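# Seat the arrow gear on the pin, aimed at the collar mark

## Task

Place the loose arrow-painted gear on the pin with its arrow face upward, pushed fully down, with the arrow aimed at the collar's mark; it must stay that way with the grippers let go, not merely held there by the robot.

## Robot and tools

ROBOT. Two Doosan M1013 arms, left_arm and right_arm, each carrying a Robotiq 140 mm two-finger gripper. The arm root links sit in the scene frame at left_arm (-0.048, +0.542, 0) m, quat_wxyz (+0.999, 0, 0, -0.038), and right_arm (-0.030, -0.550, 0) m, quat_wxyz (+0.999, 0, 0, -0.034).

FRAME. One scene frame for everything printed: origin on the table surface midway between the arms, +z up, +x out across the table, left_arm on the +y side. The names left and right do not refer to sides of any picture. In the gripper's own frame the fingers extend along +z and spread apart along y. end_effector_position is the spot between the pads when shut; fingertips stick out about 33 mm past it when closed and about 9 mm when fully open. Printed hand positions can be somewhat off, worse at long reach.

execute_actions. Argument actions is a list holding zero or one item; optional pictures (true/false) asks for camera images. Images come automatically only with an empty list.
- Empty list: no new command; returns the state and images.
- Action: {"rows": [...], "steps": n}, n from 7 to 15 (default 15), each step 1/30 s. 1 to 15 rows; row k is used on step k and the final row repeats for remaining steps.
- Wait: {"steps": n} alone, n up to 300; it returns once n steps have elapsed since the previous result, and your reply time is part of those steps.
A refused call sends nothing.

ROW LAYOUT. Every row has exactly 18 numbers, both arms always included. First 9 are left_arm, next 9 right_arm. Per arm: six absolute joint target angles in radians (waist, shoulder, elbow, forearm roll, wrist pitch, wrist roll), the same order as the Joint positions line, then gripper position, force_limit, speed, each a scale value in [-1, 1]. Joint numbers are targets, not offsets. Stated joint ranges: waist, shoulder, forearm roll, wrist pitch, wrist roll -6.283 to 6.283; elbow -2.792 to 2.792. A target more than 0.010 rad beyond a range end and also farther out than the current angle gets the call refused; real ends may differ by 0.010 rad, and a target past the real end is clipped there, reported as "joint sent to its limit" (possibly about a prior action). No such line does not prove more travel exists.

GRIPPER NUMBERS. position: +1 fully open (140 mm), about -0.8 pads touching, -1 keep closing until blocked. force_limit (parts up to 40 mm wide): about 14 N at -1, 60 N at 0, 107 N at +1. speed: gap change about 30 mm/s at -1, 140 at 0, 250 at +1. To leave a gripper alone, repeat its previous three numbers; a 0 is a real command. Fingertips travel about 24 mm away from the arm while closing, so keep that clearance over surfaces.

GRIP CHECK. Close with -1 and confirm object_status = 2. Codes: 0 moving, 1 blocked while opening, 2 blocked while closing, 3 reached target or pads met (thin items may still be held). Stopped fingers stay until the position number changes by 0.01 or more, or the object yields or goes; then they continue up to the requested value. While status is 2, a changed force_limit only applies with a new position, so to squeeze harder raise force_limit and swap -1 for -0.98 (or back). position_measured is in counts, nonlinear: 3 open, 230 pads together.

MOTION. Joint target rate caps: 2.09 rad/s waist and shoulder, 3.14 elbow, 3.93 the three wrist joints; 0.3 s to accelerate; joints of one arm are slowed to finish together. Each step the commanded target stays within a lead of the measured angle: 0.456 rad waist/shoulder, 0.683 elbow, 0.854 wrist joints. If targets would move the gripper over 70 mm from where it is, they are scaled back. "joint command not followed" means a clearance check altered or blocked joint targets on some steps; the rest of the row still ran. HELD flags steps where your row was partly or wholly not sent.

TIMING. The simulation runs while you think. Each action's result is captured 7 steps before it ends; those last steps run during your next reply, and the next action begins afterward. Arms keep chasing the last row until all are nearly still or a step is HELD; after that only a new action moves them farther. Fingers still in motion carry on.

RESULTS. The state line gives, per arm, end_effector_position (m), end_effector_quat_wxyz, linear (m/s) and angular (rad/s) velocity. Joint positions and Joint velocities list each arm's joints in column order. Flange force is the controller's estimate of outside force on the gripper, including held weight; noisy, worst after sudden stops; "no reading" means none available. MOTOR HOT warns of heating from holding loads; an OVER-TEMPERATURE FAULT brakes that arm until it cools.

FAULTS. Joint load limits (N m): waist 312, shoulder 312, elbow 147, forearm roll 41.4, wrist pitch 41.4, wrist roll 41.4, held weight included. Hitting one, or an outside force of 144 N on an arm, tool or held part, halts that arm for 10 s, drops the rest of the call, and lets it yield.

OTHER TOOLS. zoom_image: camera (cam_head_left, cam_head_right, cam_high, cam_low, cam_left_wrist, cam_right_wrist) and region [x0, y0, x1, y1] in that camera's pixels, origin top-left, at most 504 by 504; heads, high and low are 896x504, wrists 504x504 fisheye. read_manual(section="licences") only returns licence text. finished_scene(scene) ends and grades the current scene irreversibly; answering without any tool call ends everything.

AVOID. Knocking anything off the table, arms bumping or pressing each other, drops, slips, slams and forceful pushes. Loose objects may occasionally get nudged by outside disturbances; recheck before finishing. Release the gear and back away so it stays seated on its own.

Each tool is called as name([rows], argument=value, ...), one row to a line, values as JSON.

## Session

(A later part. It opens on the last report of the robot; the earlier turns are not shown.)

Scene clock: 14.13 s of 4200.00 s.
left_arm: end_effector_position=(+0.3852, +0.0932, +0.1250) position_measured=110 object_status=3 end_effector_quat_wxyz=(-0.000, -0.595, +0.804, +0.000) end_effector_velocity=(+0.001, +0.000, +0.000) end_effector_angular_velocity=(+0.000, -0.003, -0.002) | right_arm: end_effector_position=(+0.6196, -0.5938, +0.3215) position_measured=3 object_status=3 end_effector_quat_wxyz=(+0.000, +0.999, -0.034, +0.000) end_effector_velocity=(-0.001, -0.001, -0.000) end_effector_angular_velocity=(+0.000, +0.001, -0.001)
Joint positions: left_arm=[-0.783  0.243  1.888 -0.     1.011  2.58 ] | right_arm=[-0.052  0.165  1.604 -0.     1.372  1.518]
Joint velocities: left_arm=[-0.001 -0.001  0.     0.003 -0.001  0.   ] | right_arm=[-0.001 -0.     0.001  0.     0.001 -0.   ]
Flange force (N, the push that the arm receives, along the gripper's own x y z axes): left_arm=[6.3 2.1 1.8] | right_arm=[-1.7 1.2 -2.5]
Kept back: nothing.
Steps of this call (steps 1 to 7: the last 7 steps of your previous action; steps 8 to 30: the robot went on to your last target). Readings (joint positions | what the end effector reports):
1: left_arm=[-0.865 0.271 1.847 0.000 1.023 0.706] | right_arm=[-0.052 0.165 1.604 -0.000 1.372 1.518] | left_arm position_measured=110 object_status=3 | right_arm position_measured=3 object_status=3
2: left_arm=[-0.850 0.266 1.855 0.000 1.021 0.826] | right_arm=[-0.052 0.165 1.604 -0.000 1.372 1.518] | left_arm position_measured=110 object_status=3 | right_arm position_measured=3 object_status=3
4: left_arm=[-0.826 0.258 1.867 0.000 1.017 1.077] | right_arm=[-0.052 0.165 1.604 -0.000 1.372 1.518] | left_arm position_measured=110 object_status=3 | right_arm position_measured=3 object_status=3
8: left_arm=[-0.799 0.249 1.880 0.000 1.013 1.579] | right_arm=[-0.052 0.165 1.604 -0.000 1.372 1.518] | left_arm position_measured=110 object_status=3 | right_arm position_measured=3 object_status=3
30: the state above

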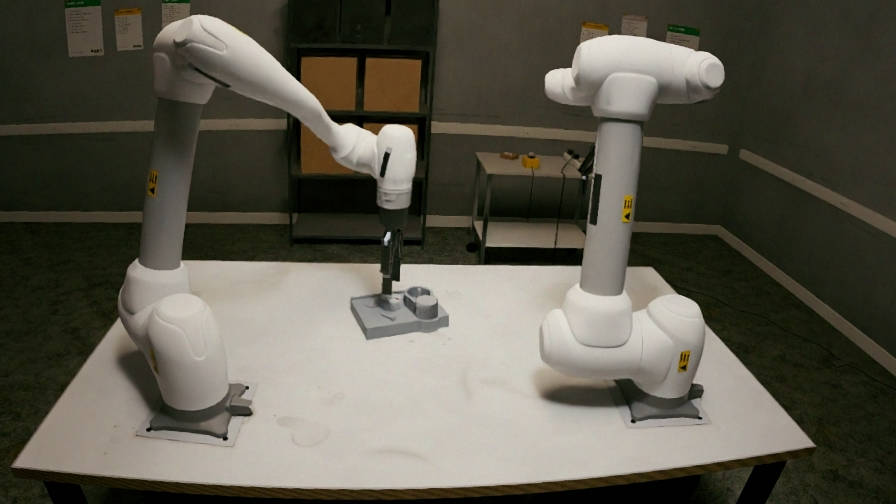

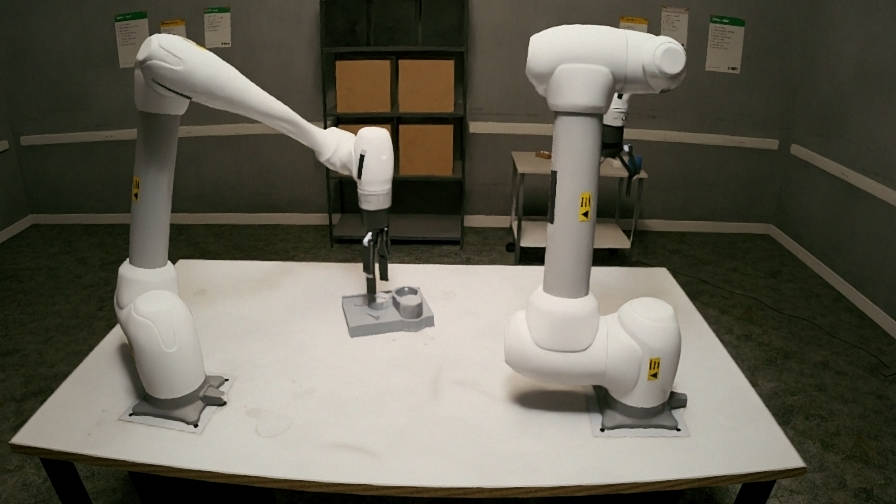

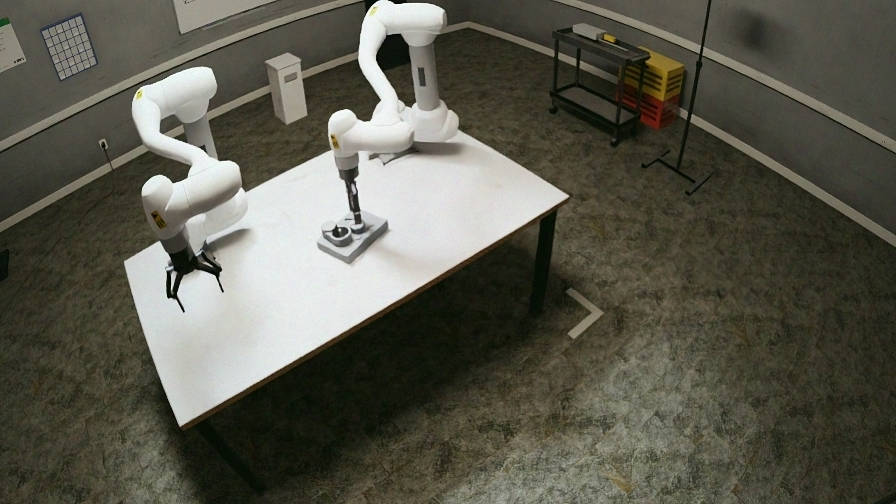

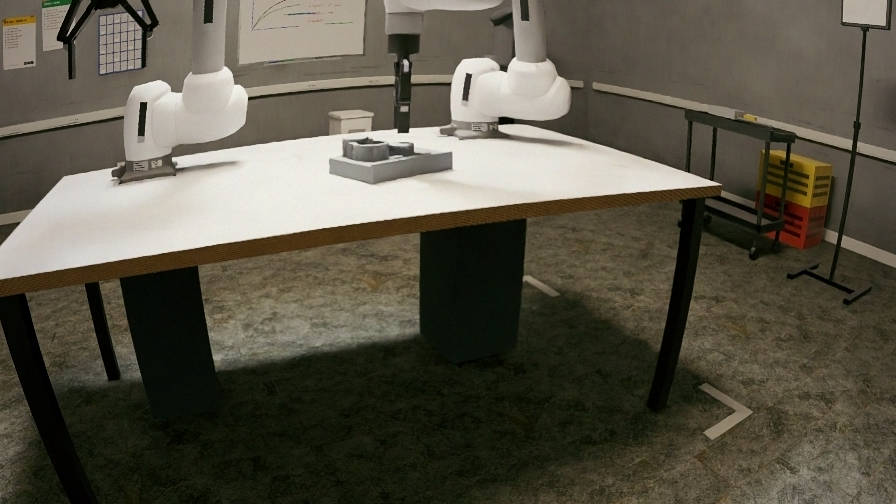

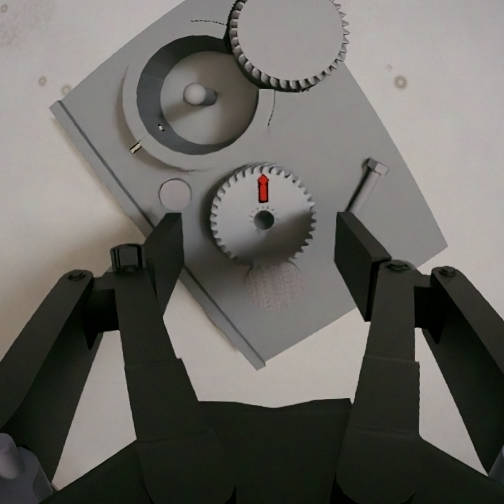

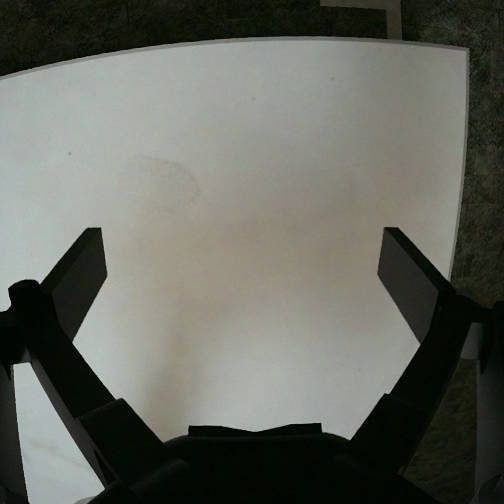

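execute_actions([
  {"rows":[[-0.7861,0.279,1.9301,0,0.9325,2.577,0.15,0,0,-0.052,0.165,1.604,0,1.372,1.518,1,0,0]],"steps":12},
])

execute_actions([
  {"rows":[[-0.7861,0.279,1.9301,0,0.9325,2.577,-1,-0.2,-0.5,-0.052,0.165,1.604,0,1.372,1.518,1,0,0]]},
])

execute_actions([
  {"steps":8},
], pictures=true)

zoom_image(camera="cam_head_left", region=[340, 250, 460, 350])

Scene clock: 15.13 s of 4200.00 s.
left_arm: end_effector_position=(+0.3816, +0.0947, +0.0851) position_measured=110 object_status=3 end_effector_quat_wxyz=(-0.000, -0.595, +0.804, +0.001) end_effector_velocity=(-0.022, +0.008, -0.179) end_effector_angular_velocity=(+0.011, +0.011, -0.002) | right_arm: end_effector_position=(+0.6196, -0.5938, +0.3215) position_measured=3 object_status=3 end_effector_quat_wxyz=(+0.000, +0.999, -0.034, +0.000) end_effector_velocity=(+0.000, +0.001, +0.000) end_effector_angular_velocity=(+0.001, -0.001, +0.001)
Joint positions: left_arm=[-0.785  0.277  1.928 -0.     0.939  2.577] | right_arm=[-0.052  0.165  1.604  0.     1.372  1.518]
Joint velocities: left_arm=[-0.019  0.16   0.177 -0.001 -0.322 -0.016] | right_arm=[ 0.001 -0.    -0.     0.001 -0.001  0.   ]
Flange force (N, the push that the arm receives, along the gripper's own x y z axes): left_arm=[5.5 3.6 7.3] | right_arm=[-2.4 1.3 -2.3]
Steps of this call (steps 1 to 15: the robot went on to your last target; steps 16 to 25: nothing new was sent; steps 26 to 30: the first 5 steps of this action). Readings (joint positions | what the end effector reports):
26: left_arm=[-0.783 0.243 1.888 -0.000 1.011 2.580] | right_arm=[-0.052 0.165 1.604 -0.000 1.372 1.518] | left_arm position_measured=110 object_status=3 | right_arm position_measured=3 object_status=3
27: left_arm=[-0.783 0.246 1.891 -0.000 1.004 2.580] | right_arm=[-0.052 0.165 1.604 -0.000 1.372 1.518] | left_arm position_measured=110 object_status=3 | right_arm position_measured=3 object_status=3
29: left_arm=[-0.785 0.268 1.918 -0.000 0.956 2.578] | right_arm=[-0.052 0.165 1.604 -0.000 1.372 1.518] | left_arm position_measured=110 object_status=3 | right_arm position_measured=3 object_status=3
30: the state above

Scene clock: 15.63 s of 4200.00 s.
left_arm: end_effector_position=(+0.3819, +0.0940, +0.0831) position_measured=139 object_status=0 end_effector_quat_wxyz=(+0.000, -0.594, +0.804, -0.000) end_effector_velocity=(+0.000, +0.000, -0.001) end_effector_angular_velocity=(-0.001, -0.000, +0.001) | right_arm: end_effector_position=(+0.6196, -0.5938, +0.3215) position_measured=3 object_status=3 end_effector_quat_wxyz=(+0.000, +0.999, -0.034, +0.000) end_effector_velocity=(+0.001, -0.000, +0.001) end_effector_angular_velocity=(-0.000, -0.002, -0.001)
Joint positions: left_arm=[-0.786  0.279  1.93   0.     0.932  2.577] | right_arm=[-0.052  0.165  1.604 -0.     1.372  1.518]
Joint velocities: left_arm=[ 0.     0.     0.001 -0.    -0.002 -0.001] | right_arm=[-0.    -0.    -0.001  0.    -0.     0.   ]
Flange force (N, the push that the arm receives, along the gripper's own x y z axes): left_arm=[4.8 5.1 -19.4] | right_arm=[-0.3 1.5 -1.9]
Steps of this call (steps 1 to 7: the last 7 steps of your previous action; steps 8 to 15: the first 8 steps of this action). Readings (joint positions | what the end effector reports):
8: left_arm=[-0.786 0.279 1.930 -0.000 0.933 2.577] | right_arm=[-0.052 0.165 1.604 -0.000 1.372 1.518] | left_arm position_measured=110 object_status=0 | right_arm position_measured=3 object_status=3
9: left_arm=[-0.786 0.279 1.930 -0.000 0.933 2.577] | right_arm=[-0.052 0.165 1.604 -0.000 1.372 1.518] | left_arm position_measured=112 object_status=0 | right_arm position_measured=3 object_status=3
11: left_arm=[-0.786 0.279 1.930 -0.000 0.933 2.577] | right_arm=[-0.052 0.165 1.604 -0.000 1.372 1.518] | left_arm position_measured=121 object_status=0 | right_arm position_measured=3 object_status=3
15: the state above

Scene clock: 15.90 s of 4200.00 s.
left_arm: end_effector_position=(+0.3819, +0.0940, +0.0831) position_measured=139 object_status=2 end_effector_quat_wxyz=(+0.000, -0.594, +0.804, -0.000) end_effector_velocity=(+0.001, +0.001, +0.001) end_effector_angular_velocity=(+0.000, -0.001, +0.001) | right_arm: end_effector_position=(+0.6196, -0.5938, +0.3215) position_measured=3 object_status=3 end_effector_quat_wxyz=(+0.000, +0.999, -0.034, +0.000) end_effector_velocity=(-0.000, +0.000, -0.000) end_effector_angular_velocity=(+0.000, +0.001, -0.000)
Joint positions: left_arm=[-0.786  0.279  1.93   0.     0.932  2.577] | right_arm=[-0.052  0.165  1.604 -0.     1.372  1.518]
Joint velocities: left_arm=[ 0.002 -0.001 -0.001  0.001  0.001 -0.   ] | right_arm=[-0.    -0.     0.001  0.     0.    -0.   ]
Flange force (N, the push that the arm receives, along the gripper's own x y z axes): left_arm=[1.9 2.2 -18.7] | right_arm=[0.2 1.4 -1.9]
Kept back: nothing.
Steps of this call (steps 1 to 7: the last 7 steps of your previous action; step 8: the robot went on to your last target). Readings (joint positions | what the end effector reports):
1: left_arm=[-0.786 0.279 1.930 0.000 0.932 2.577] | right_arm=[-0.052 0.165 1.604 -0.000 1.372 1.518] | left_arm position_measured=139 object_status=0 | right_arm position_measured=3 object_status=3
2: left_arm=[-0.786 0.279 1.930 0.000 0.932 2.577] | right_arm=[-0.052 0.165 1.604 -0.000 1.372 1.518] | left_arm position_measured=139 object_status=0 | right_arm position_measured=3 object_status=3
4: left_arm=[-0.786 0.279 1.930 0.000 0.932 2.577] | right_arm=[-0.052 0.165 1.604 -0.000 1.372 1.518] | left_arm position_measured=139 object_status=0 | right_arm position_measured=3 object_status=3
8: the state above

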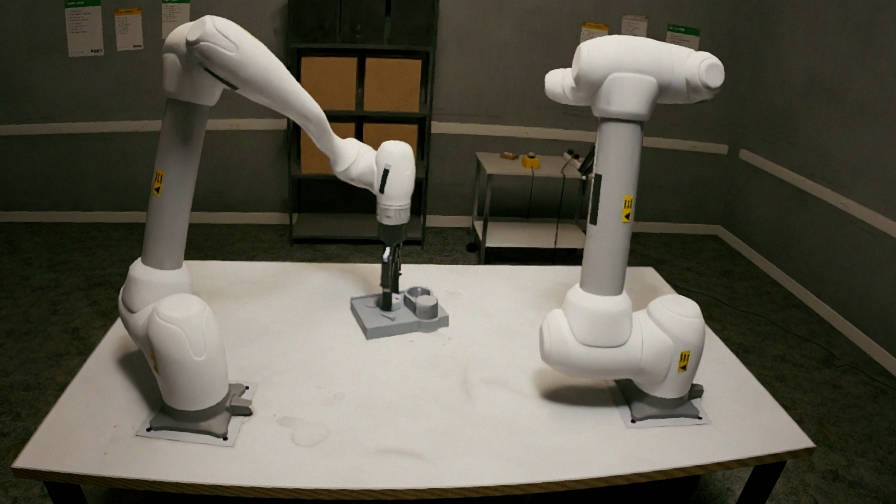

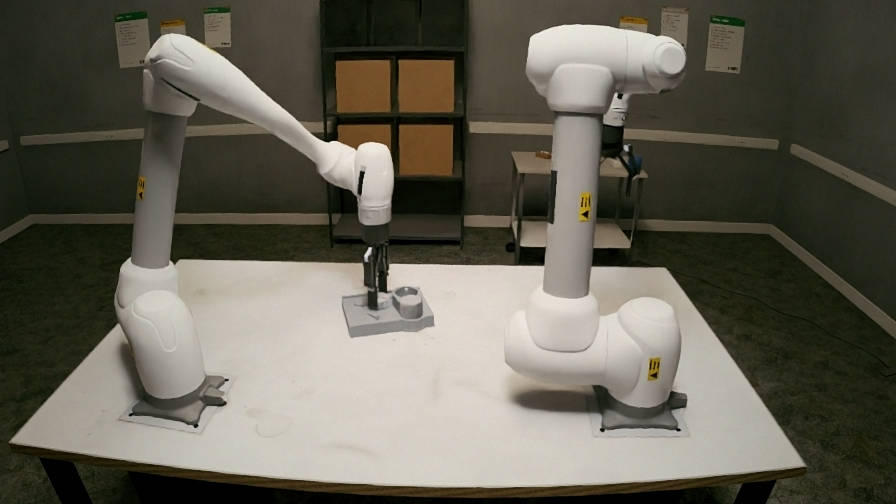

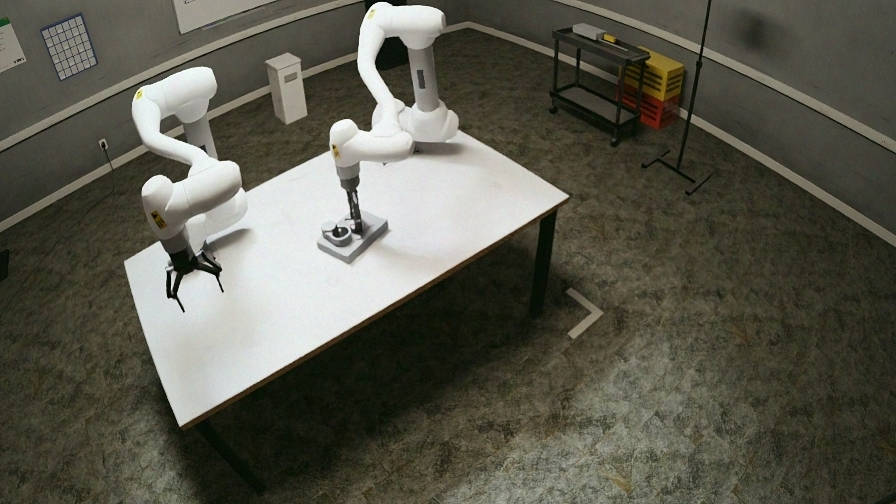

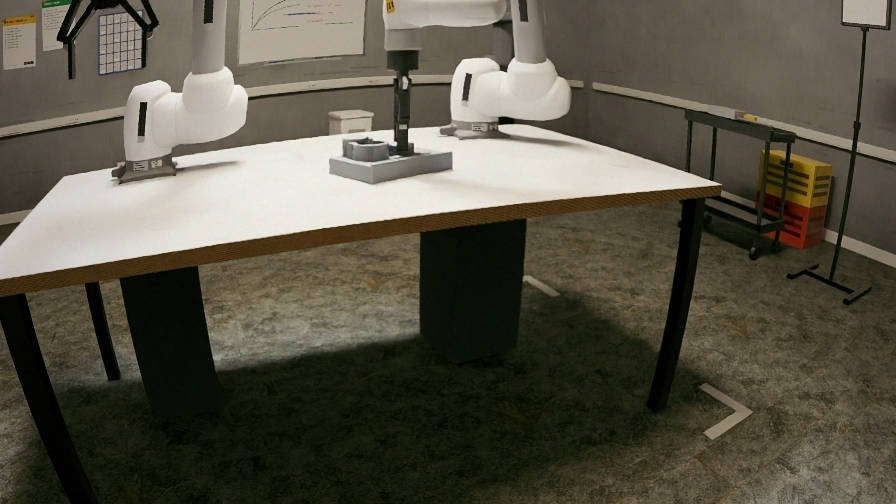

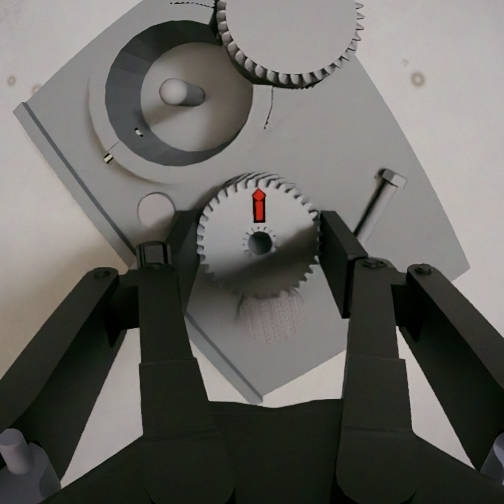

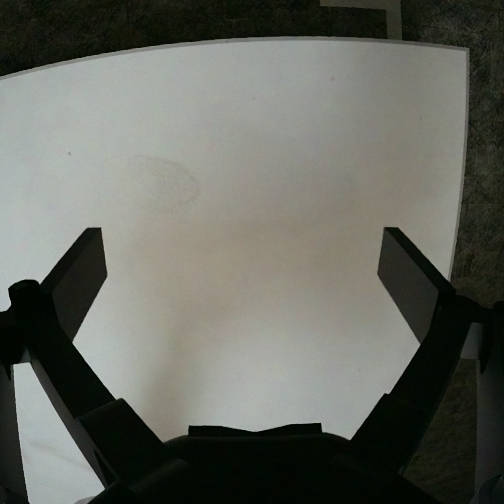

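Region (340, 250, 460, 350) of cam_head_left's 896x504 image, scaled by 4.200, with more detail than that image has.

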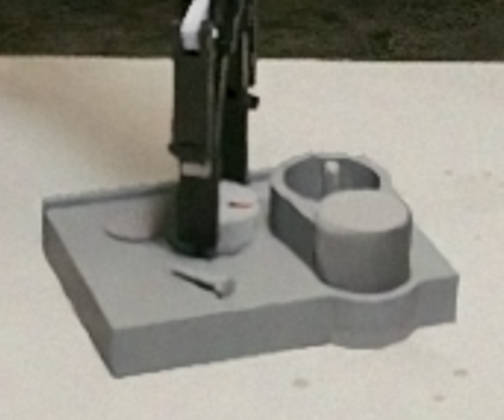

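execute_actions([
  {"rows":[[-0.7861,0.27,1.922,0,0.9496,2.577,-1,-0.2,-0.5,-0.052,0.165,1.604,0,1.372,1.518,1,0,0],[-0.7861,0.26,1.9125,0,0.969,2.577,-1,-0.2,-0.5,-0.052,0.165,1.604,0,1.372,1.518,1,0,0],[-0.7861,0.25,1.903,0,0.9886,2.577,-1,-0.2,-0.5,-0.052,0.165,1.604,0,1.372,1.518,1,0,0],[-0.7861,0.225,1.879,0,1.0376,2.577,-1,-0.2,-0.5,-0.052,0.165,1.604,0,1.372,1.518,1,0,0]],"steps":10},
])

execute_actions([
  {"rows":[[-0.851,0.3268,1.7465,0,1.0683,-0.508,-1,-0.2,-0.5,-0.052,0.165,1.604,0,1.372,1.518,1,0,0]]},
])

execute_actions([
  {"steps":32},
], pictures=true)

zoom_image(camera="cam_low", region=[320, 90, 430, 180])

Scene clock: 16.97 s of 4200.00 s.
left_arm: end_effector_position=(+0.3813, +0.0945, +0.0927) position_measured=139 object_status=2 end_effector_quat_wxyz=(-0.000, -0.594, +0.804, +0.001) end_effector_velocity=(+0.025, -0.027, +0.269) end_effector_angular_velocity=(-0.048, -0.044, -0.000) | right_arm: end_effector_position=(+0.6196, -0.5938, +0.3215) position_measured=3 object_status=3 end_effector_quat_wxyz=(+0.000, +0.999, -0.034, +0.000) end_effector_velocity=(-0.000, -0.001, -0.001) end_effector_angular_velocity=(-0.000, +0.001, -0.001)
Joint positions: left_arm=[-0.786  0.269  1.922  0.     0.953  2.577] | right_arm=[-0.052  0.165  1.604  0.     1.372  1.518]
Joint velocities: left_arm=[ 0.001 -0.248 -0.254  0.002  0.436  0.   ] | right_arm=[-0.001  0.     0.001 -0.    -0.001 -0.   ]
Flange force (N, the push that the arm receives, along the gripper's own x y z axes): left_arm=[2.5 4.3 6.7] | right_arm=[-1.8 1.2 -2.5]
Steps of this call (steps 1 to 15: the robot went on to your last target; steps 16 to 29: nothing new was sent; steps 30 to 32: the first 3 steps of this action). Readings (joint positions | what the end effector reports):
30: left_arm=[-0.786 0.279 1.930 0.000 0.933 2.577] | right_arm=[-0.052 0.165 1.604 -0.000 1.372 1.518] | left_arm position_measured=139 object_status=2 | right_arm position_measured=3 object_status=3
31: left_arm=[-0.786 0.276 1.928 0.000 0.939 2.577] | right_arm=[-0.052 0.165 1.604 -0.000 1.372 1.518] | left_arm position_measured=139 object_status=2 | right_arm position_measured=3 object_status=3
32: the state above

Scene clock: 17.47 s of 4200.00 s.
left_arm: end_effector_position=(+0.3877, +0.0615, +0.1373) position_measured=139 object_status=2 end_effector_quat_wxyz=(-0.000, +0.716, -0.698, -0.002) end_effector_velocity=(+0.042, -0.269, -0.003) end_effector_angular_velocity=(+0.002, -0.013, +2.742) | right_arm: end_effector_position=(+0.6196, -0.5938, +0.3215) position_measured=3 object_status=3 end_effector_quat_wxyz=(+0.000, +0.999, -0.034, +0.000) end_effector_velocity=(-0.000, -0.000, +0.001) end_effector_angular_velocity=(-0.000, -0.000, -0.000)
Joint positions: left_arm=[-0.812  0.27   1.826  0.     1.05   2.229] | right_arm=[-0.052  0.165  1.604 -0.     1.372  1.518]
Joint velocities: left_arm=[-0.211  0.328 -0.433 -0.001  0.099 -2.952] | right_arm=[-0.    -0.    -0.001 -0.     0.001 -0.   ]
Flange force (N, the push that the arm receives, along the gripper's own x y z axes): left_arm=[6.0 0.3 9.6] | right_arm=[-1.0 1.7 -3.0]
Steps of this call (steps 1 to 7: the last 7 steps of your previous action; steps 8 to 15: the first 8 steps of this action). Readings (joint positions | what the end effector reports):
8: left_arm=[-0.786 0.225 1.879 0.000 1.038 2.577] | right_arm=[-0.052 0.165 1.604 -0.000 1.372 1.518] | left_arm position_measured=139 object_status=2 | right_arm position_measured=3 object_status=3
9: left_arm=[-0.787 0.226 1.878 0.000 1.038 2.570] | right_arm=[-0.052 0.165 1.604 -0.000 1.372 1.518] | left_arm position_measured=139 object_status=2 | right_arm position_measured=3 object_status=3
11: left_arm=[-0.791 0.235 1.870 0.000 1.040 2.514] | right_arm=[-0.052 0.165 1.604 -0.000 1.372 1.518] | left_arm position_measured=139 object_status=2 | right_arm position_measured=3 object_status=3
15: the state above

Scene clock: 18.53 s of 4200.00 s.
left_arm: end_effector_position=(+0.3933, +0.0118, +0.1379) position_measured=139 object_status=2 end_effector_quat_wxyz=(-0.000, +0.839, +0.545, -0.000) end_effector_velocity=(+0.000, -0.000, -0.001) end_effector_angular_velocity=(+0.000, +0.001, +0.001) | right_arm: end_effector_position=(+0.6196, -0.5938, +0.3215) position_measured=3 object_status=3 end_effector_quat_wxyz=(+0.000, +0.999, -0.034, +0.000) end_effector_velocity=(+0.000, -0.001, +0.000) end_effector_angular_velocity=(+0.000, -0.001, -0.002)
Joint positions: left_arm=[-0.851  0.327  1.747 -0.     1.068 -0.508] | right_arm=[-0.052  0.165  1.604 -0.     1.372  1.518]
Joint velocities: left_arm=[ 0.     0.002  0.    -0.001 -0.001 -0.   ] | right_arm=[-0.001 -0.    -0.001  0.    -0.001  0.   ]
Flange force (N, the push that the arm receives, along the gripper's own x y z axes): left_arm=[-6.3 0.7 9.3] | right_arm=[0.2 3.5 -2.4]
Kept back: nothing.
Steps of this call (steps 1 to 7: the last 7 steps of your previous action; steps 8 to 32: the robot went on to your last target). Readings (joint positions | what the end effector reports):
1: left_arm=[-0.819 0.280 1.812 0.000 1.053 2.121] | right_arm=[-0.052 0.165 1.604 0.000 1.372 1.518] | left_arm position_measured=139 object_status=2 | right_arm position_measured=3 object_status=3
2: left_arm=[-0.825 0.289 1.799 0.000 1.056 2.000] | right_arm=[-0.052 0.165 1.604 -0.000 1.372 1.518] | left_arm position_measured=139 object_status=2 | right_arm position_measured=3 object_status=3
4: left_arm=[-0.835 0.303 1.779 0.000 1.061 1.746] | right_arm=[-0.052 0.165 1.604 -0.000 1.372 1.518] | left_arm position_measured=139 object_status=2 | right_arm position_measured=3 object_status=3
8: left_arm=[-0.845 0.318 1.759 0.000 1.065 1.244] | right_arm=[-0.052 0.165 1.604 -0.000 1.372 1.518] | left_arm position_measured=139 object_status=2 | right_arm position_measured=3 object_status=3
32: the state above

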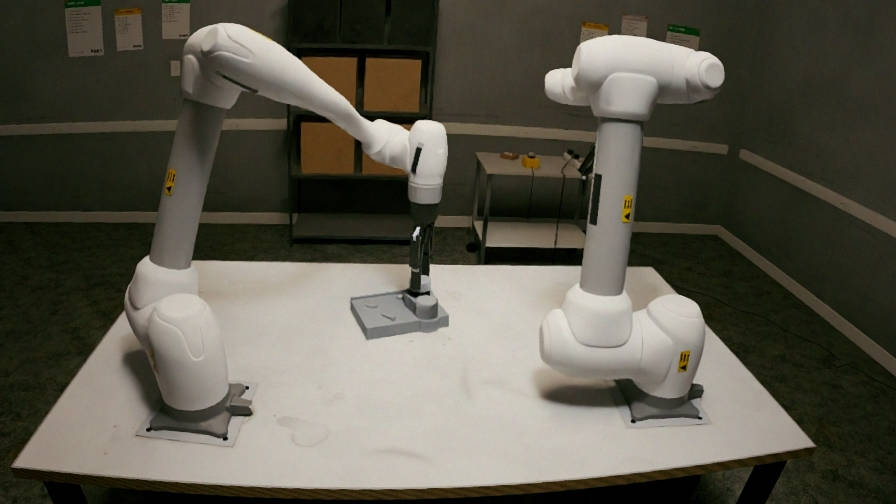

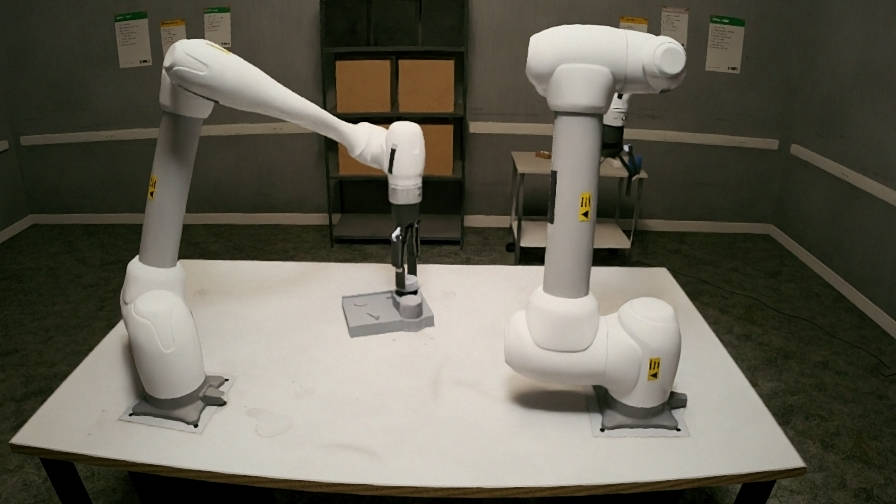

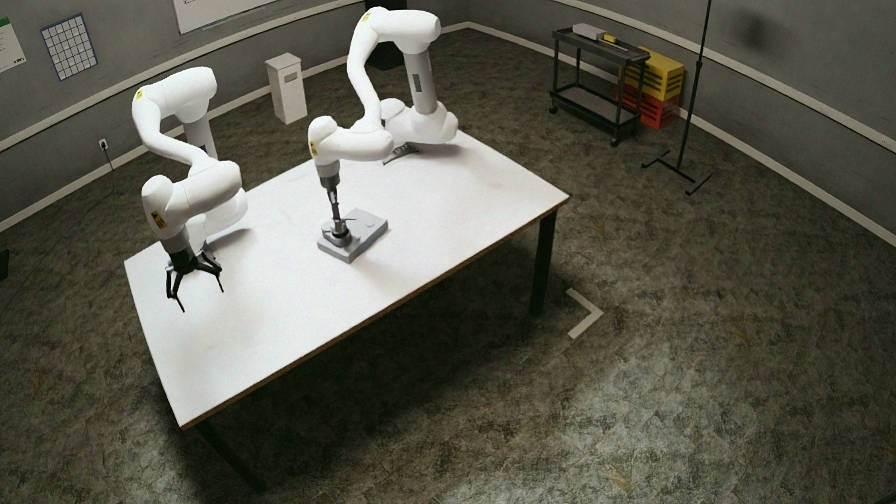

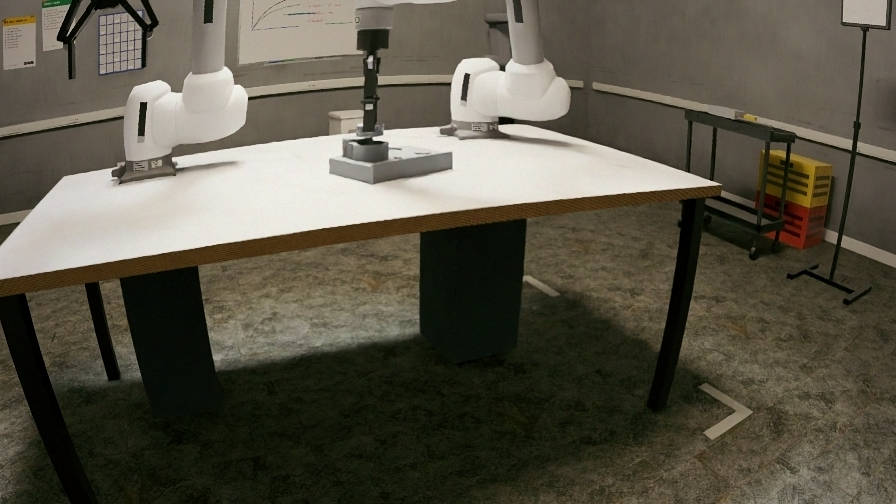

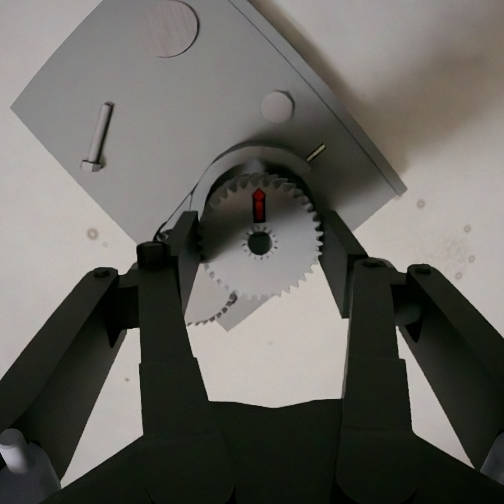

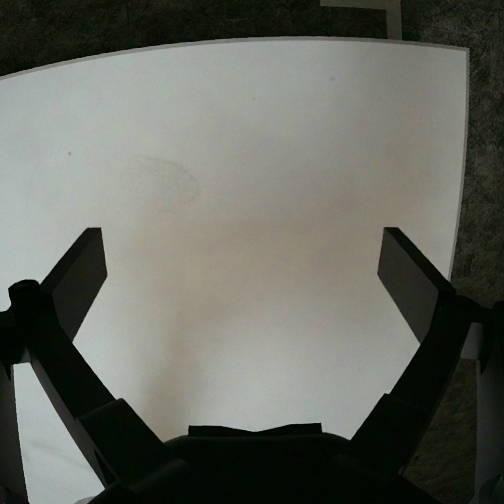

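Region (320, 90, 430, 180) of cam_low's 896x504 image, scaled by 4.582, with more detail than that image has; it fills the top 412 rows of this view, and the rest is white.

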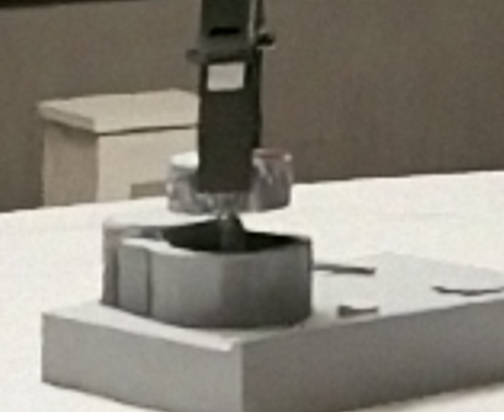

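execute_actions([
  {"rows":[[-0.851,0.3308,1.7511,0,1.0597,-0.508,-1,-0.2,-0.5,-0.052,0.165,1.604,0,1.372,1.518,1,0,0],[-0.851,0.3308,1.7511,0,1.0597,-0.508,-1,-0.2,-0.5,-0.052,0.165,1.604,0,1.372,1.518,1,0,0],[-0.851,0.3349,1.7556,0,1.0511,-0.508,-1,-0.2,-0.5,-0.052,0.165,1.604,0,1.372,1.518,1,0,0]]},
])

execute_actions([
  {"rows":[[-0.851,0.3365,1.7574,0,1.0477,-0.508,-1,-0.2,-0.5,-0.052,0.165,1.604,0,1.372,1.518,1,0,0]]},
])

Scene clock: 19.10 s of 4200.00 s.
left_arm: end_effector_position=(+0.3935, +0.0116, +0.1281) position_measured=139 object_status=2 end_effector_quat_wxyz=(+0.000, +0.839, +0.545, -0.000) end_effector_velocity=(+0.000, +0.001, -0.000) end_effector_angular_velocity=(+0.001, -0.000, +0.000) | right_arm: end_effector_position=(+0.6196, -0.5938, +0.3215) position_measured=3 object_status=3 end_effector_quat_wxyz=(+0.000, +0.999, -0.034, +0.000) end_effector_velocity=(+0.000, -0.001, +0.001) end_effector_angular_velocity=(-0.000, -0.001, -0.001)
Joint positions: left_arm=[-0.851  0.335  1.755 -0.     1.051 -0.508] | right_arm=[-0.052  0.165  1.604 -0.     1.372  1.518]
Joint velocities: left_arm=[ 0.001 -0.     0.001  0.001 -0.     0.   ] | right_arm=[-0.001 -0.    -0.001  0.     0.     0.   ]
Flange force (N, the push that the arm receives, along the gripper's own x y z axes): left_arm=[5.5 22.9 -2.7] | right_arm=[-0.3 1.8 -1.3]
Steps of this call (steps 1 to 9: the robot went on to your last target; steps 10 to 17: the first 8 steps of this action). Readings (joint positions | what the end effector reports):
10: left_arm=[-0.851 0.327 1.747 -0.000 1.068 -0.508] | right_arm=[-0.052 0.165 1.604 -0.000 1.372 1.518] | left_arm position_measured=139 object_status=2 | right_arm position_measured=3 object_status=3
11: left_arm=[-0.851 0.329 1.748 -0.000 1.065 -0.508] | right_arm=[-0.052 0.165 1.604 -0.000 1.372 1.518] | left_arm position_measured=139 object_status=2 | right_arm position_measured=3 object_status=3
13: left_arm=[-0.851 0.333 1.753 -0.000 1.056 -0.508] | right_arm=[-0.052 0.165 1.604 -0.000 1.372 1.518] | left_arm position_measured=139 object_status=2 | right_arm position_measured=3 object_status=3
17: the state above

Scene clock: 19.60 s of 4200.00 s.
left_arm: end_effector_position=(+0.3934, +0.0118, +0.1260) position_measured=139 object_status=2 end_effector_quat_wxyz=(-0.000, +0.839, +0.544, +0.000) end_effector_velocity=(-0.000, -0.000, -0.001) end_effector_angular_velocity=(+0.000, +0.001, +0.000) | right_arm: end_effector_position=(+0.6196, -0.5938, +0.3215) position_measured=3 object_status=3 end_effector_quat_wxyz=(+0.000, +0.999, -0.034, +0.000) end_effector_velocity=(-0.000, +0.001, -0.001) end_effector_angular_velocity=(+0.001, +0.001, +0.001)
Joint positions: left_arm=[-0.851  0.336  1.757  0.     1.048 -0.508] | right_arm=[-0.052  0.165  1.604 -0.     1.372  1.518]
Joint velocities: left_arm=[-0.001  0.002  0.    -0.001 -0.001 -0.   ] | right_arm=[ 0.001  0.     0.001  0.    -0.    -0.   ]
Flange force (N, the push that the arm receives, along the gripper's own x y z axes): left_arm=[29.1 26.4 -30.2] | right_arm=[-1.1 2.5 -1.7]
Steps of this call (steps 1 to 7: the last 7 steps of your previous action; steps 8 to 15: the first 8 steps of this action). Readings (joint positions | what the end effector reports):
8: left_arm=[-0.851 0.335 1.756 0.000 1.051 -0.508] | right_arm=[-0.052 0.165 1.604 -0.000 1.372 1.518] | left_arm position_measured=139 object_status=2 | right_arm position_measured=3 object_status=3
9: left_arm=[-0.851 0.336 1.756 0.000 1.049 -0.508] | right_arm=[-0.052 0.165 1.604 -0.000 1.372 1.518] | left_arm position_measured=139 object_status=2 | right_arm position_measured=3 object_status=3
11: left_arm=[-0.851 0.336 1.757 0.000 1.048 -0.508] | right_arm=[-0.052 0.165 1.604 -0.000 1.372 1.518] | left_arm position_measured=139 object_status=2 | right_arm position_measured=3 object_status=3
15: the state above

execute_actions([
  {"rows":[[-0.8493,0.3365,1.7574,0,1.0477,-0.508,-1,-0.2,-0.5,-0.052,0.165,1.604,0,1.372,1.518,1,0,0]]},
])

execute_actions([
  {"steps":8},
])

Scene clock: 20.10 s of 4200.00 s.
left_arm: end_effector_position=(+0.3940, +0.0124, +0.1258) position_measured=139 object_status=2 end_effector_quat_wxyz=(-0.000, +0.838, +0.545, -0.000) end_effector_velocity=(+0.001, +0.001, +0.000) end_effector_angular_velocity=(+0.001, -0.002, +0.001) | right_arm: end_effector_position=(+0.6196, -0.5938, +0.3215) position_measured=3 object_status=3 end_effector_quat_wxyz=(+0.000, +0.999, -0.034, +0.000) end_effector_velocity=(-0.001, -0.000, -0.001) end_effector_angular_velocity=(+0.000, +0.003, -0.000)
Joint positions: left_arm=[-0.849  0.337  1.758 -0.001  1.048 -0.508] | right_arm=[-0.052  0.165  1.604 -0.     1.372  1.518]
Joint velocities: left_arm=[ 0.001 -0.    -0.001  0.002  0.001 -0.001] | right_arm=[-0.     0.     0.001  0.     0.002  0.   ]
Flange force (N, the push that the arm receives, along the gripper's own x y z axes): left_arm=[6.5 18.5 -15.2] | right_arm=[-0.3 0.0 -0.8]
Steps of this call (steps 1 to 7: the last 7 steps of your previous action; steps 8 to 15: the first 8 steps of this action). Readings (joint positions | what the end effector reports):
8: left_arm=[-0.851 0.337 1.757 0.000 1.048 -0.508] | right_arm=[-0.052 0.165 1.604 -0.000 1.372 1.518] | left_arm position_measured=139 object_status=2 | right_arm position_measured=3 object_status=3
9: left_arm=[-0.850 0.337 1.757 -0.000 1.048 -0.508] | right_arm=[-0.052 0.165 1.604 -0.000 1.372 1.518] | left_arm position_measured=139 object_status=2 | right_arm position_measured=3 object_status=3
11: left_arm=[-0.850 0.337 1.758 -0.001 1.048 -0.508] | right_arm=[-0.052 0.165 1.604 -0.000 1.372 1.518] | left_arm position_measured=139 object_status=2 | right_arm position_measured=3 object_status=3
15: the state above

Scene clock: 20.37 s of 4200.00 s.
left_arm: end_effector_position=(+0.3942, +0.0125, +0.1258) position_measured=139 object_status=2 end_effector_quat_wxyz=(-0.000, +0.838, +0.545, -0.000) end_effector_velocity=(+0.000, -0.000, -0.000) end_effector_angular_velocity=(+0.000, +0.000, +0.000) | right_arm: end_effector_position=(+0.6196, -0.5938, +0.3215) position_measured=3 object_status=3 end_effector_quat_wxyz=(+0.000, +0.999, -0.034, +0.000) end_effector_velocity=(-0.000, +0.001, +0.000) end_effector_angular_velocity=(-0.000, +0.001, +0.002)
Joint positions: left_arm=[-0.849  0.337  1.758 -0.     1.048 -0.508] | right_arm=[-0.052  0.165  1.604 -0.     1.372  1.518]
Joint velocities: left_arm=[ 0.001  0.001 -0.001 -0.     0.001  0.001] | right_arm=[ 0.002  0.    -0.    -0.     0.001 -0.   ]
Flange force (N, the push that the arm receives, along the gripper's own x y z axes): left_arm=[1.4 14.3 -8.2] | right_arm=[-2.9 0.4 -3.1]
Kept back: nothing.
Steps of this call (steps 1 to 7: the last 7 steps of your previous action; step 8: the robot went on to your last target). Readings (joint positions | what the end effector reports):
1: left_arm=[-0.849 0.337 1.758 -0.001 1.048 -0.508] | right_arm=[-0.052 0.165 1.604 -0.000 1.372 1.518] | left_arm position_measured=139 object_status=2 | right_arm position_measured=3 object_status=3
2: left_arm=[-0.849 0.337 1.758 -0.001 1.048 -0.508] | right_arm=[-0.052 0.165 1.604 -0.000 1.372 1.518] | left_arm position_measured=139 object_status=2 | right_arm position_measured=3 object_status=3
4: left_arm=[-0.849 0.337 1.758 -0.000 1.048 -0.508] | right_arm=[-0.052 0.165 1.604 0.000 1.372 1.518] | left_arm position_measured=139 object_status=2 | right_arm position_measured=3 object_status=3
8: the state above

execute_actions([
  {"rows":[[-0.8484,0.3372,1.7564,0,1.048,-0.505,-1,-0.2,-0.5,-0.052,0.165,1.604,0,1.372,1.518,1,0,0]]},
])

execute_actions([
  {"rows":[[-0.8484,0.3384,1.7577,0,1.0455,-0.499,-1,-0.2,-0.5,-0.052,0.165,1.604,0,1.372,1.518,1,0,0]]},
])

execute_actions([
  {"steps":8},
])

Scene clock: 20.87 s of 4200.00 s.
left_arm: end_effector_position=(+0.3949, +0.0126, +0.1259) position_measured=139 object_status=2 end_effector_quat_wxyz=(-0.000, +0.839, +0.544, -0.000) end_effector_velocity=(-0.001, +0.000, -0.001) end_effector_angular_velocity=(+0.003, -0.000, -0.003) | right_arm: end_effector_position=(+0.6196, -0.5938, +0.3215) position_measured=3 object_status=3 end_effector_quat_wxyz=(+0.000, +0.999, -0.034, +0.000) end_effector_velocity=(+0.000, -0.001, +0.000) end_effector_angular_velocity=(-0.000, -0.001, -0.002)
Joint positions: left_arm=[-0.848  0.337  1.756 -0.     1.048 -0.505] | right_arm=[-0.052  0.165  1.604 -0.     1.372  1.518]
Joint velocities: left_arm=[-0.002  0.     0.001  0.002  0.001  0.   ] | right_arm=[-0.002 -0.    -0.    -0.    -0.    -0.   ]
Flange force (N, the push that the arm receives, along the gripper's own x y z axes): left_arm=[-7.8 -2.2 7.7] | right_arm=[-1.6 1.2 -2.4]
Steps of this call (steps 1 to 7: the robot went on to your last target; steps 8 to 15: the first 8 steps of this action). Readings (joint positions | what the end effector reports):
8: left_arm=[-0.849 0.337 1.757 -0.000 1.048 -0.508] | right_arm=[-0.052 0.165 1.604 -0.000 1.372 1.518] | left_arm position_measured=139 object_status=2 | right_arm position_measured=3 object_status=3
9: left_arm=[-0.849 0.337 1.757 -0.000 1.048 -0.507] | right_arm=[-0.052 0.165 1.604 0.000 1.372 1.518] | left_arm position_measured=139 object_status=2 | right_arm position_measured=3 object_status=3
11: left_arm=[-0.849 0.337 1.757 -0.000 1.048 -0.505] | right_arm=[-0.052 0.165 1.604 -0.000 1.372 1.518] | left_arm position_measured=139 object_status=2 | right_arm position_measured=3 object_status=3
15: the state above

Scene clock: 21.37 s of 4200.00 s.
left_arm: end_effector_position=(+0.3951, +0.0126, +0.1246) position_measured=139 object_status=2 end_effector_quat_wxyz=(+0.000, +0.840, +0.542, +0.000) end_effector_velocity=(-0.001, +0.000, -0.001) end_effector_angular_velocity=(+0.003, +0.001, -0.002) | right_arm: end_effector_position=(+0.6196, -0.5938, +0.3215) position_measured=3 object_status=3 end_effector_quat_wxyz=(+0.000, +0.999, -0.034, +0.000) end_effector_velocity=(+0.000, +0.001, -0.000) end_effector_angular_velocity=(-0.000, +0.000, +0.001)
Joint positions: left_arm=[-0.848  0.338  1.758  0.     1.046 -0.499] | right_arm=[-0.052  0.165  1.604 -0.     1.372  1.518]
Joint velocities: left_arm=[-0.002  0.001  0.001  0.001  0.001  0.   ] | right_arm=[ 0.001  0.    -0.    -0.    -0.     0.   ]
Flange force (N, the push that the arm receives, along the gripper's own x y z axes): left_arm=[18.2 -15.7 -28.2] | right_arm=[1.4 1.6 -1.7]
Steps of this call (steps 1 to 7: the last 7 steps of your previous action; steps 8 to 15: the first 8 steps of this action). Readings (joint positions | what the end effector reports):
8: left_arm=[-0.848 0.337 1.756 -0.000 1.048 -0.505] | right_arm=[-0.052 0.165 1.604 -0.000 1.372 1.518] | left_arm position_measured=139 object_status=2 | right_arm position_measured=3 object_status=3
9: left_arm=[-0.848 0.338 1.757 -0.000 1.047 -0.502] | right_arm=[-0.052 0.165 1.604 0.000 1.372 1.518] | left_arm position_measured=139 object_status=2 | right_arm position_measured=3 object_status=3
11: left_arm=[-0.848 0.338 1.757 0.000 1.046 -0.499] | right_arm=[-0.052 0.165 1.604 -0.000 1.372 1.518] | left_arm position_measured=139 object_status=2 | right_arm position_measured=3 object_status=3
15: the state above

Scene clock: 21.63 s of 4200.00 s.
left_arm: end_effector_position=(+0.3951, +0.0126, +0.1245) position_measured=139 object_status=2 end_effector_quat_wxyz=(-0.000, +0.840, +0.542, +0.000) end_effector_velocity=(+0.000, +0.000, -0.002) end_effector_angular_velocity=(+0.003, +0.000, -0.001) | right_arm: end_effector_position=(+0.6196, -0.5938, +0.3215) position_measured=3 object_status=3 end_effector_quat_wxyz=(+0.000, +0.999, -0.034, +0.000) end_effector_velocity=(-0.001, +0.000, -0.001) end_effector_angular_velocity=(+0.000, +0.004, +0.000)
Joint positions: left_arm=[-0.848  0.338  1.758  0.     1.046 -0.499] | right_arm=[-0.052  0.165  1.604 -0.     1.372  1.518]
Joint velocities: left_arm=[-0.     0.003 -0.     0.002  0.     0.   ] | right_arm=[ 0.     0.     0.001 -0.     0.003 -0.   ]
Flange force (N, the push that the arm receives, along the gripper's own x y z axes): left_arm=[18.6 -12.7 -26.3] | right_arm=[-2.6 0.3 -3.6]
Kept back: nothing.
Steps of this call (steps 1 to 7: the last 7 steps of your previous action; step 8: the robot went on to your last target). Readings (joint positions | what the end effector reports):
1: left_arm=[-0.848 0.338 1.758 0.000 1.046 -0.499] | right_arm=[-0.052 0.165 1.604 -0.000 1.372 1.518] | left_arm position_measured=139 object_status=2 | right_arm position_measured=3 object_status=3
2: left_arm=[-0.848 0.338 1.758 0.000 1.046 -0.499] | right_arm=[-0.052 0.165 1.604 0.000 1.372 1.518] | left_arm position_measured=139 object_status=2 | right_arm position_measured=3 object_status=3
4: left_arm=[-0.848 0.338 1.758 0.000 1.046 -0.499] | right_arm=[-0.052 0.165 1.604 -0.000 1.372 1.518] | left_arm position_measured=139 object_status=2 | right_arm position_measured=3 object_status=3
8: the state above


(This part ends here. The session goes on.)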